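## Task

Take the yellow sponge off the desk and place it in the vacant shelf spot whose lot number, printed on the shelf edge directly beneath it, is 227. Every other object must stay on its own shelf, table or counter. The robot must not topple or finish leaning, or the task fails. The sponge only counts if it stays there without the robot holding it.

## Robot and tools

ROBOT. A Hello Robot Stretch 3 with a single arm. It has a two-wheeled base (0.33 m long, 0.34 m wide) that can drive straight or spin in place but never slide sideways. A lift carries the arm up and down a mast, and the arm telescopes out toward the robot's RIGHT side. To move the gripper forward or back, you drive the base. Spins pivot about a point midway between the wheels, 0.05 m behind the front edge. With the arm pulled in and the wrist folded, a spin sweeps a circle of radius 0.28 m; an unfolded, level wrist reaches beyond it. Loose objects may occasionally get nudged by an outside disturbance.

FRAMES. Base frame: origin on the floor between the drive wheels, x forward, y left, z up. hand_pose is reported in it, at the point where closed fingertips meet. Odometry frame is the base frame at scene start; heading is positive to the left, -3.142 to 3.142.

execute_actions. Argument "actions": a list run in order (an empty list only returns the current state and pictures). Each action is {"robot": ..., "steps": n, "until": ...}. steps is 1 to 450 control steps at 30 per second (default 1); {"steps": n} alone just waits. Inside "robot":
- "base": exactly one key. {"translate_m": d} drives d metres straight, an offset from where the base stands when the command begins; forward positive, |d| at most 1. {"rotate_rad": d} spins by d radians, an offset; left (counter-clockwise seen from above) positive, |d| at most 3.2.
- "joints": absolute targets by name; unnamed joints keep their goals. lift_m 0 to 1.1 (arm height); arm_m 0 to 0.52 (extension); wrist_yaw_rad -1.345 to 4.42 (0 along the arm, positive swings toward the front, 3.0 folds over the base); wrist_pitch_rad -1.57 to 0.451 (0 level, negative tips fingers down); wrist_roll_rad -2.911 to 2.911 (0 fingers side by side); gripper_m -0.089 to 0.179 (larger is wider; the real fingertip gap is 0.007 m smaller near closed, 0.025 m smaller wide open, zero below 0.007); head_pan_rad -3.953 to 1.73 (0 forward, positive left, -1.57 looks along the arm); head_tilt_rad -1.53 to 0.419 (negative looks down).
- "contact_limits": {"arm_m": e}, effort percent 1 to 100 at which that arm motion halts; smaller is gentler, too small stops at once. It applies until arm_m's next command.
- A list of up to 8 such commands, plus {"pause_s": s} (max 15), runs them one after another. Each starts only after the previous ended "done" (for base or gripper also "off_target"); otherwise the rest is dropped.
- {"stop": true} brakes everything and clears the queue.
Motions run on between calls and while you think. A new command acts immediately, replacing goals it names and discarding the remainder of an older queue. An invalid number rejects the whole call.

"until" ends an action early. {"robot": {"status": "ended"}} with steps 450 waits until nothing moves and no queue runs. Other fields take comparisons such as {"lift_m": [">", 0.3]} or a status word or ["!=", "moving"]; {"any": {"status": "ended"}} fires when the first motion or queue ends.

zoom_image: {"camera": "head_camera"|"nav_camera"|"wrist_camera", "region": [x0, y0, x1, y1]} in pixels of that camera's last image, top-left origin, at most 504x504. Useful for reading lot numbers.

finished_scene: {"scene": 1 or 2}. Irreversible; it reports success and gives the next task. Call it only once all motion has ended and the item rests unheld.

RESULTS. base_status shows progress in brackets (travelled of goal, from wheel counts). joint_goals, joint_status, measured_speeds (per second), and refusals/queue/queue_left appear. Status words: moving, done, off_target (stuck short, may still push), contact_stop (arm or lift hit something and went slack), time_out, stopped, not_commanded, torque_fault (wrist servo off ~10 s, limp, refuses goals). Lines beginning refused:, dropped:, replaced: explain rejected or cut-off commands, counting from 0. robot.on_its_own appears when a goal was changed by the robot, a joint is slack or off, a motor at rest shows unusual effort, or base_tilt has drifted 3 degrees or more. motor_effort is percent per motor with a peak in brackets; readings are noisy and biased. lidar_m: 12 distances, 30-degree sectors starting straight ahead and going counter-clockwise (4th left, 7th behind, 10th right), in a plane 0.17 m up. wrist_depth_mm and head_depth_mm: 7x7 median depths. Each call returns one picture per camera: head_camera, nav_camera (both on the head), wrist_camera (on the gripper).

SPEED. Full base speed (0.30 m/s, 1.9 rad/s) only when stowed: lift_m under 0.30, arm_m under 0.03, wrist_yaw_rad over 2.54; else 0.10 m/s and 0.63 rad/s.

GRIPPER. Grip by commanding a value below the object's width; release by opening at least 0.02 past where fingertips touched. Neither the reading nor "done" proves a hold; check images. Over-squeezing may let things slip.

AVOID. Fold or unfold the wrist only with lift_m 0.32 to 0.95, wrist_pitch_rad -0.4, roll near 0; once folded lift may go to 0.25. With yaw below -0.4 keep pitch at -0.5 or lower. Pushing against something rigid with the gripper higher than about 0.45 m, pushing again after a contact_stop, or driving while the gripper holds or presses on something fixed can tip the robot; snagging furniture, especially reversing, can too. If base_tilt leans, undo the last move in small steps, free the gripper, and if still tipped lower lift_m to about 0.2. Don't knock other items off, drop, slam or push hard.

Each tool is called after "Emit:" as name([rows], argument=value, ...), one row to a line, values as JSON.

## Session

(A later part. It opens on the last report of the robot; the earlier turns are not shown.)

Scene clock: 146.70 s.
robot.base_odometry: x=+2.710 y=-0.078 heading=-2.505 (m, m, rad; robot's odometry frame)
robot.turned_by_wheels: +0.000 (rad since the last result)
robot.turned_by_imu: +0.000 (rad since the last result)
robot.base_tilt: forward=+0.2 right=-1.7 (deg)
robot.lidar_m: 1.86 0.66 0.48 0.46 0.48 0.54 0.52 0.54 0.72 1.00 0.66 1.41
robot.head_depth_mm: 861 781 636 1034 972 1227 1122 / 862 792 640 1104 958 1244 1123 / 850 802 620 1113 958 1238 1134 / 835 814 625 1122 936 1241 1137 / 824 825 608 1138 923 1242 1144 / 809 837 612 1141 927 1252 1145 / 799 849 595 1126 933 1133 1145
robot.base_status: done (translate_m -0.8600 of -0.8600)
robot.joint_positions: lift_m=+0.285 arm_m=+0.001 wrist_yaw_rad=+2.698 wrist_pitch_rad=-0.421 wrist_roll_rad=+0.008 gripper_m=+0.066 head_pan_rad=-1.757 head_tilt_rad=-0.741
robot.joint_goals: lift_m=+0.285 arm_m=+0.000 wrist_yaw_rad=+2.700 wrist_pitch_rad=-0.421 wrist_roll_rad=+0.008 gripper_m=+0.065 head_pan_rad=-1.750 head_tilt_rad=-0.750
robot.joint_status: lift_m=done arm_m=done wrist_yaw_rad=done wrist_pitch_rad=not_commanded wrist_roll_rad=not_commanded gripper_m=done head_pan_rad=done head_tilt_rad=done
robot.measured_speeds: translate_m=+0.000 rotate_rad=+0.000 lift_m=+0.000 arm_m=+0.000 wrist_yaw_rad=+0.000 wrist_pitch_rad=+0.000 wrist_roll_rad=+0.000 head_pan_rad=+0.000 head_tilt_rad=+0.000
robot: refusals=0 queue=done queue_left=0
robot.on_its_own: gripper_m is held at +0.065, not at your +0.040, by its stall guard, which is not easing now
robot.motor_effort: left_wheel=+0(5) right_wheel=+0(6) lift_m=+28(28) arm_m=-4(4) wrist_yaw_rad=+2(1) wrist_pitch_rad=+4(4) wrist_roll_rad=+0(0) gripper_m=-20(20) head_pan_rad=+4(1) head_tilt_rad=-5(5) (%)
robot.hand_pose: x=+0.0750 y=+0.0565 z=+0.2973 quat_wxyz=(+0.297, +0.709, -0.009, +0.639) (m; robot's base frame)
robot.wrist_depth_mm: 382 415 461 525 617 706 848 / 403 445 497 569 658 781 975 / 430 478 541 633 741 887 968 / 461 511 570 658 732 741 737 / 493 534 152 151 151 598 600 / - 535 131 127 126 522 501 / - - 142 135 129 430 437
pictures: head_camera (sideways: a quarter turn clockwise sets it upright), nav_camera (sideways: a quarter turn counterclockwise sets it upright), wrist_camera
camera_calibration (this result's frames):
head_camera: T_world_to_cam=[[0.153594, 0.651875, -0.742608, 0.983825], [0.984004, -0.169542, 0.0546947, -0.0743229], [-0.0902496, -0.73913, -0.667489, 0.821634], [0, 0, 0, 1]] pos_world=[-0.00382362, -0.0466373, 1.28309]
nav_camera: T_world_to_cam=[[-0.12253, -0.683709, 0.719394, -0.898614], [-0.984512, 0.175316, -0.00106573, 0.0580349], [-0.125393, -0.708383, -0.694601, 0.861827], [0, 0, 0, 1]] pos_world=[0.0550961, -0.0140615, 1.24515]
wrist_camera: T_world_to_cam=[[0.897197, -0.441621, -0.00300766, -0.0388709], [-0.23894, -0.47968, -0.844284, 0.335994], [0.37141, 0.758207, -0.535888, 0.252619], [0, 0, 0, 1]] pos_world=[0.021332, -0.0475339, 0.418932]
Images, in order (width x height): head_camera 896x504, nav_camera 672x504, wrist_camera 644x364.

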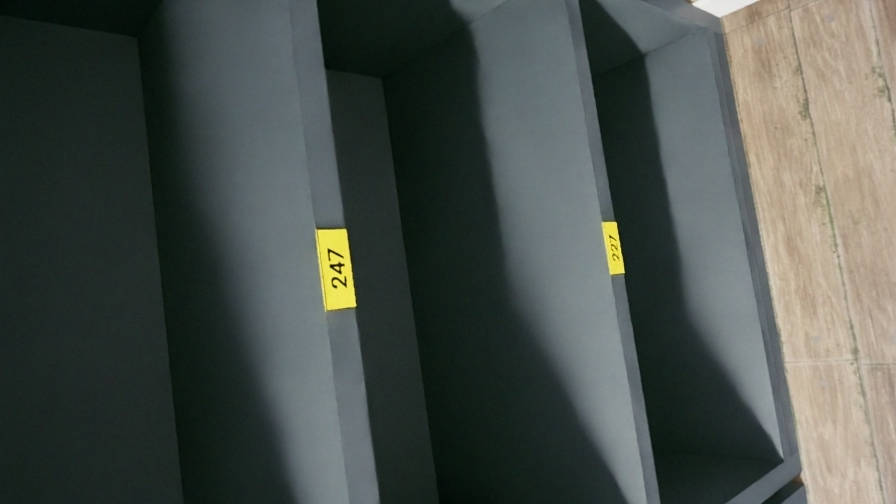

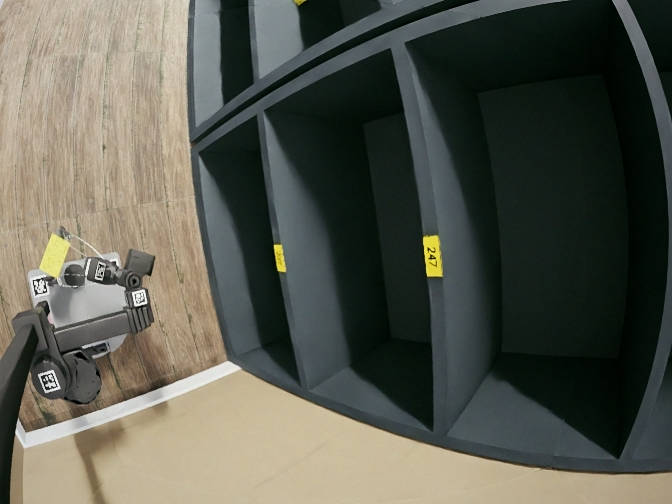

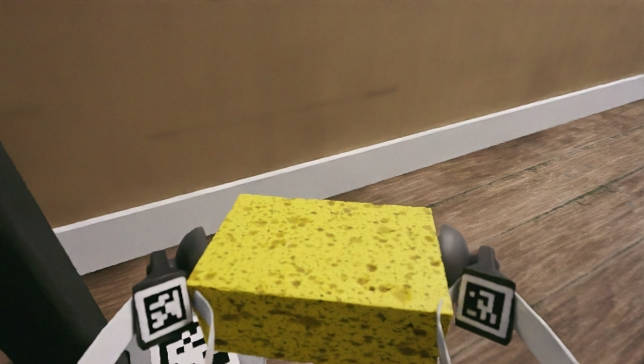

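Emit:
execute_actions([
  {"robot":{"base":{"translate_m":-0.025},"joints":{"lift_m":0.58}},"steps":20},
  {"robot":{"joints":{"wrist_yaw_rad":0}},"steps":450,"until":{"robot":{"status":"ended"}}},
])

Emit:
execute_actions([
  {"robot":{"joints":{"arm_m":0.34}},"steps":450,"until":{"robot":{"status":"ended"}}},
])

Scene clock: 155.07 s.
robot.base_odometry: x=+2.730 y=-0.064 heading=-2.505 (m, m, rad; robot's odometry frame)
robot.turned_by_wheels: +0.000 (rad since the last result)
robot.turned_by_imu: +0.000 (rad since the last result)
robot.base_tilt: forward=+0.1 right=-1.8 (deg)
robot.lidar_m: 1.86 0.67 0.48 0.46 0.48 0.51 0.49 0.51 0.70 1.00 0.67 1.41
robot.head_depth_mm: 842 777 636 1006 974 1217 1118 / 863 789 639 1108 959 1244 1158 / 849 802 621 1112 960 1255 1164 / 838 815 625 1123 941 698 1127 / 822 825 605 1133 923 1261 1145 / 810 840 612 1138 926 1254 1149 / 800 850 593 1124 933 1178 1150
robot.base_status: done (translate_m -0.0250 of -0.0250)
robot.joint_positions: lift_m=+0.580 arm_m=+0.001 wrist_yaw_rad=+0.003 wrist_pitch_rad=-0.421 wrist_roll_rad=+0.008 gripper_m=+0.066 head_pan_rad=-1.757 head_tilt_rad=-0.741
robot.joint_goals: lift_m=+0.580 arm_m=+0.000 wrist_yaw_rad=+0.000 wrist_pitch_rad=-0.421 wrist_roll_rad=+0.008 gripper_m=+0.065 head_pan_rad=-1.750 head_tilt_rad=-0.750
robot.joint_status: lift_m=done arm_m=done wrist_yaw_rad=done wrist_pitch_rad=not_commanded wrist_roll_rad=not_commanded gripper_m=done head_pan_rad=done head_tilt_rad=done
robot.measured_speeds: translate_m=+0.000 rotate_rad=+0.000 lift_m=+0.000 arm_m=+0.000 wrist_yaw_rad=+0.000 wrist_pitch_rad=+0.000 wrist_roll_rad=+0.000 head_pan_rad=+0.000 head_tilt_rad=+0.000
robot: refusals=0 queue=done queue_left=0
robot.on_its_own: gripper_m is held at +0.065, not at your +0.040, by its stall guard, which is not easing now
robot.motor_effort: left_wheel=+0(6) right_wheel=+0(6) lift_m=+49(53) arm_m=-4(4) wrist_yaw_rad=-3(8) wrist_pitch_rad=+4(4) wrist_roll_rad=+0(0) gripper_m=-20(20) head_pan_rad=+1(4) head_tilt_rad=-5(6) (%)
robot.hand_pose: x=-0.0209 y=-0.3697 z=+0.5916 quat_wxyz=(+0.689, +0.149, -0.694, -0.148) (m; robot's base frame)
robot.wrist_depth_mm: 530 664 676 684 684 675 485 / 520 611 607 592 588 597 493 / 420 416 418 420 412 415 412 / 350 351 352 350 355 361 367 / 525 772 152 151 151 713 496 / 518 688 132 127 127 661 510 / 540 640 145 135 130 653 531
pictures: head_camera (sideways: a quarter turn clockwise sets it upright), nav_camera (sideways: a quarter turn counterclockwise sets it upright), wrist_camera
camera_calibration (this result's frames):
head_camera: T_world_to_cam=[[0.153544, 0.65189, -0.742606, 0.983823], [0.984017, -0.169466, 0.0546947, -0.0743231], [-0.0901917, -0.739135, -0.667491, 0.821637], [0, 0, 0, 1]] pos_world=[-0.00381999, -0.046638, 1.28309]
nav_camera: T_world_to_cam=[[-0.122477, -0.683721, 0.719392, -0.898611], [-0.984525, 0.17524, -0.00106576, 0.058035], [-0.125337, -0.70839, -0.694603, 0.86183], [0, 0, 0, 1]] pos_world=[0.0550972, -0.0140576, 1.24515]
wrist_camera: T_world_to_cam=[[-0.99994, 0.0105162, -0.00301175, -0.0126609], [0.00818019, 0.536067, -0.844136, 0.737691], [-0.00726259, -0.84411, -0.536121, 0.168895], [0, 0, 0, 1]] pos_world=[-0.017468, -0.252752, 0.713222]
Images, in order (width x height): head_camera 896x504, nav_camera 672x504, wrist_camera 644x364.

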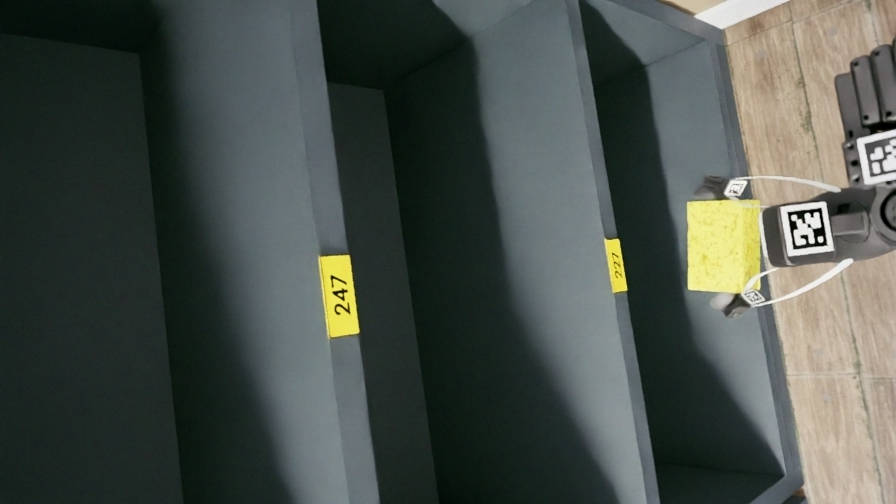

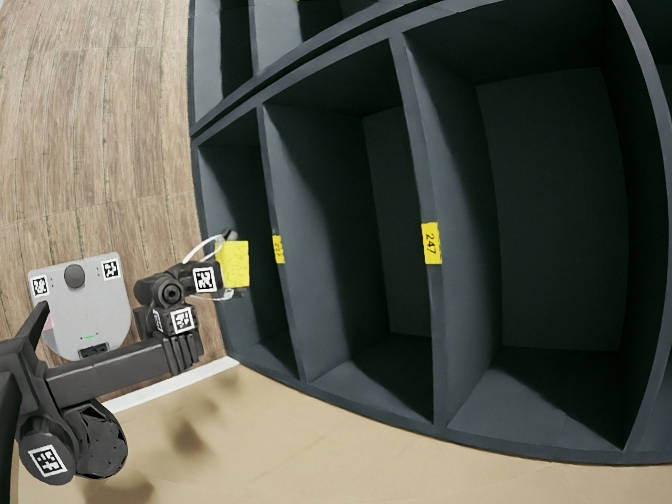

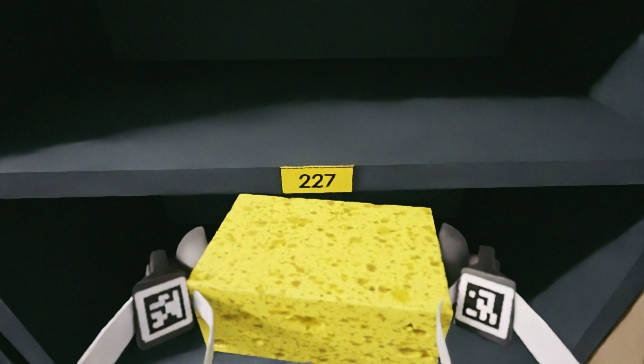

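Scene clock: 158.63 s.
robot.base_odometry: x=+2.730 y=-0.064 heading=-2.505 (m, m, rad; robot's odometry frame)
robot.turned_by_wheels: +0.000 (rad since the last result)
robot.turned_by_imu: +0.000 (rad since the last result)
robot.base_tilt: forward=+0.1 right=-1.7 (deg)
robot.lidar_m: 1.87 0.67 0.48 0.46 0.48 0.51 0.50 0.51 0.70 1.00 0.68 1.41
robot.head_depth_mm: 842 780 636 1007 975 1218 1123 / 864 790 640 1104 956 1245 - / 850 802 622 1118 958 1228 1137 / 835 812 624 1155 1360 1241 1134 / 820 824 604 1134 921 1244 1145 / 810 840 610 1138 925 1252 1146 / 798 849 593 1123 932 1181 1151
robot.base_status: done (translate_m -0.0250 of -0.0250)
robot.joint_positions: lift_m=+0.580 arm_m=+0.340 wrist_yaw_rad=+0.002 wrist_pitch_rad=-0.421 wrist_roll_rad=+0.008 gripper_m=+0.066 head_pan_rad=-1.757 head_tilt_rad=-0.741
robot.joint_goals: lift_m=+0.580 arm_m=+0.340 wrist_yaw_rad=+0.000 wrist_pitch_rad=-0.421 wrist_roll_rad=+0.008 gripper_m=+0.065 head_pan_rad=-1.750 head_tilt_rad=-0.750
robot.joint_status: lift_m=done arm_m=done wrist_yaw_rad=done wrist_pitch_rad=not_commanded wrist_roll_rad=not_commanded gripper_m=done head_pan_rad=done head_tilt_rad=done
robot.measured_speeds: translate_m=+0.000 rotate_rad=+0.000 lift_m=+0.000 arm_m=+0.000 wrist_yaw_rad=+0.000 wrist_pitch_rad=+0.000 wrist_roll_rad=+0.000 head_pan_rad=+0.000 head_tilt_rad=+0.000
robot: refusals=0 queue=done queue_left=0
robot.on_its_own: gripper_m is held at +0.065, not at your +0.040, by its stall guard, which is not easing now
robot.motor_effort: left_wheel=+0(0) right_wheel=+0(0) lift_m=+49(49) arm_m=+5(7) wrist_yaw_rad=-2(3) wrist_pitch_rad=+4(4) wrist_roll_rad=+0(1) gripper_m=-20(20) head_pan_rad=+3(4) head_tilt_rad=-6(6) (%)
robot.hand_pose: x=-0.0211 y=-0.7086 z=+0.5916 quat_wxyz=(+0.689, +0.148, -0.694, -0.148) (m; robot's base frame)
robot.wrist_depth_mm: 370 368 376 376 380 378 387 / 402 400 404 406 410 411 417 / 415 417 417 413 409 410 409 / 318 317 315 317 316 316 315 / 258 258 152 152 152 256 256 / 216 220 132 127 127 222 216 / 187 183 145 135 130 181 186
pictures: head_camera (sideways: a quarter turn clockwise sets it upright), nav_camera (sideways: a quarter turn counterclockwise sets it upright), wrist_camera
camera_calibration (this result's frames):
head_camera: T_world_to_cam=[[0.153551, 0.651927, -0.742572, 0.983778], [0.984017, -0.169469, 0.0546955, -0.0743241], [-0.0901857, -0.739102, -0.667529, 0.821686], [0, 0, 0, 1]] pos_world=[-0.00381983, -0.0466371, 1.28309]
nav_camera: T_world_to_cam=[[-0.122484, -0.683757, 0.719357, -0.898565], [-0.984525, 0.17524, -0.00106626, 0.0580357], [-0.125331, -0.708355, -0.69464, 0.861878], [0, 0, 0, 1]] pos_world=[0.0550977, -0.0140547, 1.24515]
wrist_camera: T_world_to_cam=[[-0.999929, 0.0115221, -0.00301203, -0.00860892], [0.00871967, 0.536058, -0.844136, 0.91938], [-0.00811156, -0.844103, -0.53612, -0.117201], [0, 0, 0, 1]] pos_world=[-0.0175757, -0.591672, 0.713222]
Images, in order (width x height): head_camera 896x504, nav_camera 672x504, wrist_camera 644x364.

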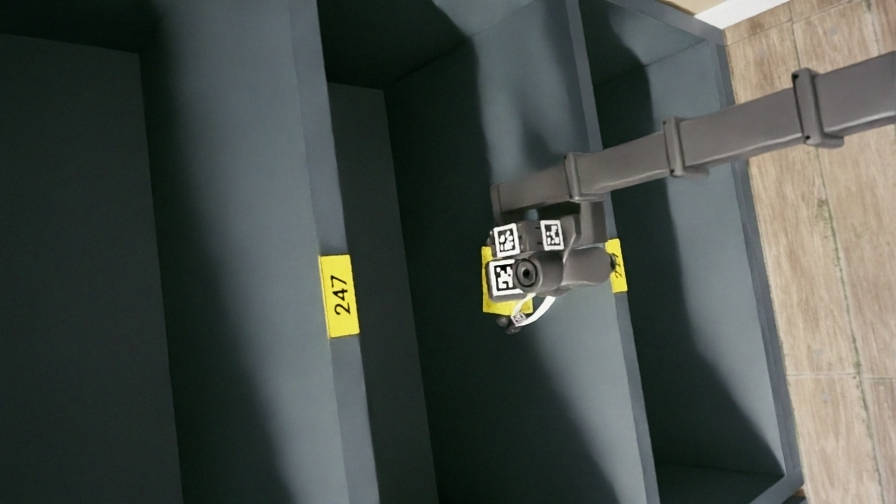

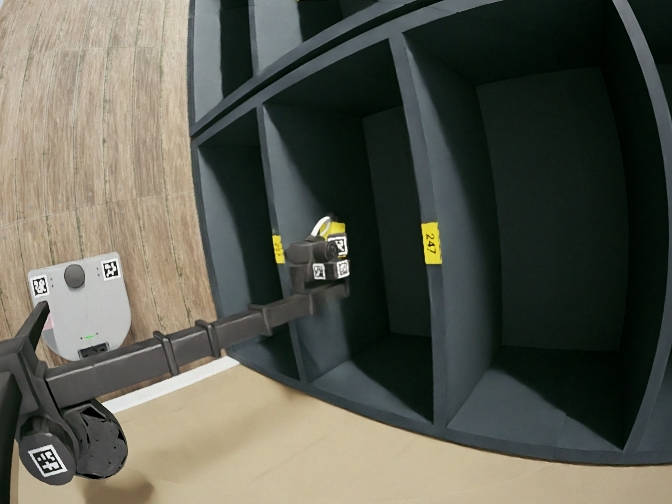

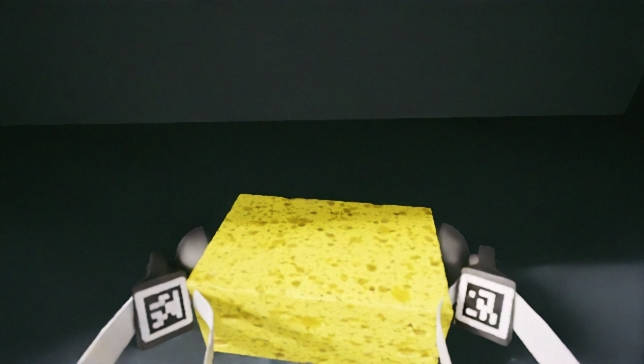

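Emit:
execute_actions([
  {"robot":[{"joints":{"lift_m":0.554,"arm_m":0.32}},{"joints":{"gripper_m":0.17}},{"joints":{"arm_m":0.12,"lift_m":0.57}}],"steps":450,"until":{"robot":{"status":"ended"}}},
])

Scene clock: 168.37 s.
robot.base_odometry: x=+2.730 y=-0.064 heading=-2.505 (m, m, rad; robot's odometry frame)
robot.turned_by_wheels: +0.000 (rad since the last result)
robot.turned_by_imu: -0.001 (rad since the last result)
robot.base_tilt: forward=+0.2 right=-1.9 (deg)
robot.lidar_m: 1.86 0.67 0.48 0.46 0.48 0.51 0.49 0.51 0.70 1.00 0.68 1.41
robot.head_depth_mm: 844 779 637 1006 973 1215 1120 / 863 790 640 1105 957 1253 - / 848 800 621 1115 944 1289 1102 / 836 812 624 1128 926 1269 1113 / 822 825 605 1131 926 1247 1143 / 811 837 610 1141 924 1249 1148 / 799 848 593 1121 934 1177 1154
robot.base_status: done (translate_m -0.0250 of -0.0250)
robot.joint_positions: lift_m=+0.570 arm_m=+0.120 wrist_yaw_rad=+0.002 wrist_pitch_rad=-0.421 wrist_roll_rad=+0.008 gripper_m=+0.170 head_pan_rad=-1.757 head_tilt_rad=-0.741
robot.joint_goals: lift_m=+0.570 arm_m=+0.120 wrist_yaw_rad=+0.000 wrist_pitch_rad=-0.421 wrist_roll_rad=+0.008 gripper_m=+0.170 head_pan_rad=-1.750 head_tilt_rad=-0.750
robot.joint_status: lift_m=done arm_m=done wrist_yaw_rad=done wrist_pitch_rad=not_commanded wrist_roll_rad=not_commanded gripper_m=done head_pan_rad=done head_tilt_rad=done
robot.measured_speeds: translate_m=+0.000 rotate_rad=+0.000 lift_m=+0.000 arm_m=+0.000 wrist_yaw_rad=+0.000 wrist_pitch_rad=+0.000 wrist_roll_rad=+0.000 head_pan_rad=+0.000 head_tilt_rad=+0.000
robot: refusals=0 queue=done queue_left=0
robot.motor_effort: left_wheel=+0(0) right_wheel=+0(0) lift_m=+49(51) arm_m=-4(4) wrist_yaw_rad=-2(3) wrist_pitch_rad=+4(4) wrist_roll_rad=+0(0) gripper_m=+0(82) head_pan_rad=+2(3) head_tilt_rad=-6(6) (%)
robot.hand_pose: x=-0.0211 y=-0.4892 z=+0.5816 quat_wxyz=(+0.689, +0.148, -0.694, -0.148) (m; robot's base frame)
robot.wrist_depth_mm: 530 560 573 573 581 584 485 / 519 569 568 560 558 562 473 / 396 390 397 306 389 387 387 / 306 303 300 299 299 298 297 / 244 245 245 244 251 252 252 / 465 730 741 734 742 759 474 / - 641 664 656 662 633 464
pictures: head_camera (sideways: a quarter turn clockwise sets it upright), nav_camera (sideways: a quarter turn counterclockwise sets it upright), wrist_camera
camera_calibration (this result's frames):
head_camera: T_world_to_cam=[[0.153552, 0.651932, -0.742568, 0.983772], [0.984017, -0.169469, 0.0546956, -0.0743242], [-0.0901846, -0.739097, -0.667534, 0.821693], [0, 0, 0, 1]] pos_world=[-0.00381979, -0.0466369, 1.28309]
nav_camera: T_world_to_cam=[[-0.122485, -0.683762, 0.719352, -0.898559], [-0.984525, 0.17524, -0.00106633, 0.0580358], [-0.12533, -0.708351, -0.694645, 0.861884], [0, 0, 0, 1]] pos_world=[0.0550978, -0.0140543, 1.24515]
wrist_camera: T_world_to_cam=[[-0.999929, 0.0115667, -0.00301186, -0.0111552], [0.00874344, 0.536058, -0.844136, 0.79333], [-0.0081493, -0.844102, -0.536121, 0.0626344], [0, 0, 0, 1]] pos_world=[-0.0175804, -0.372272, 0.703225]
Images, in order (width x height): head_camera 896x504, nav_camera 672x504, wrist_camera 644x364.

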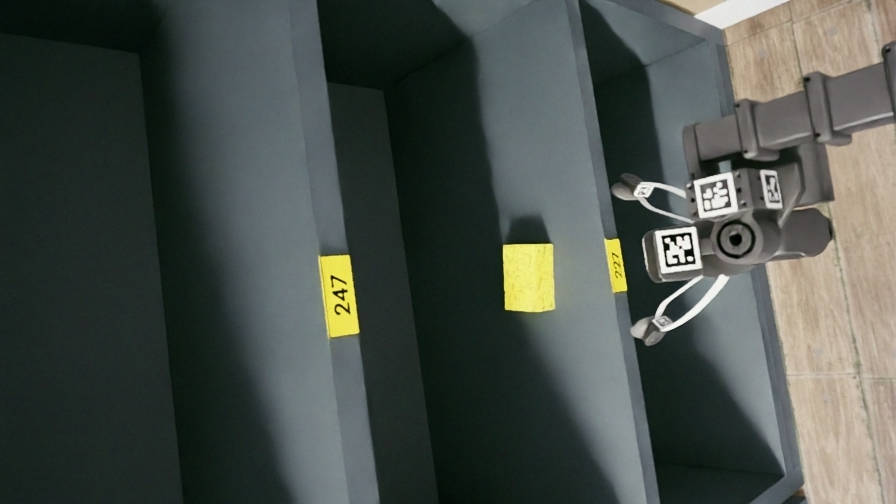

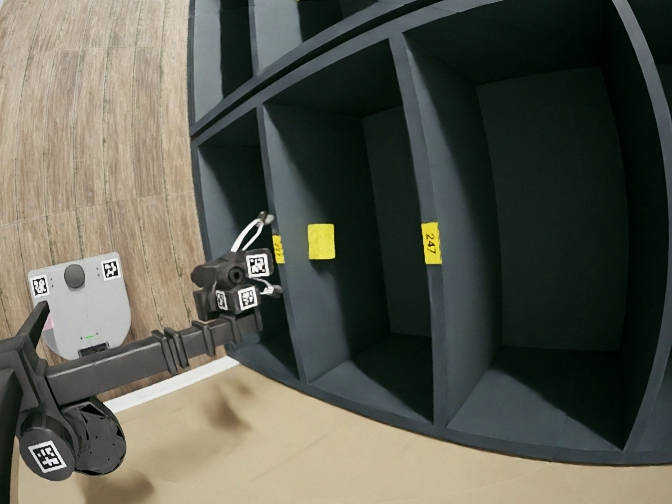

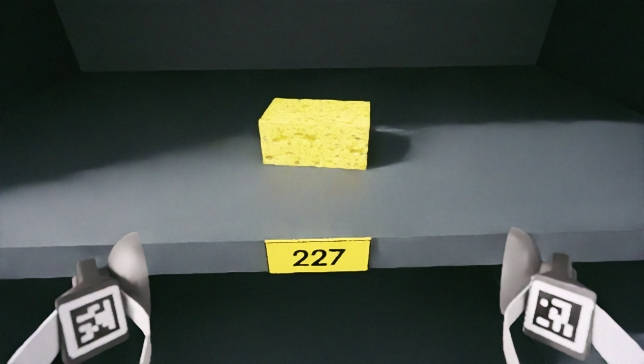

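Emit:
finished_scene(scene=1)

The scene is finished: the task was done.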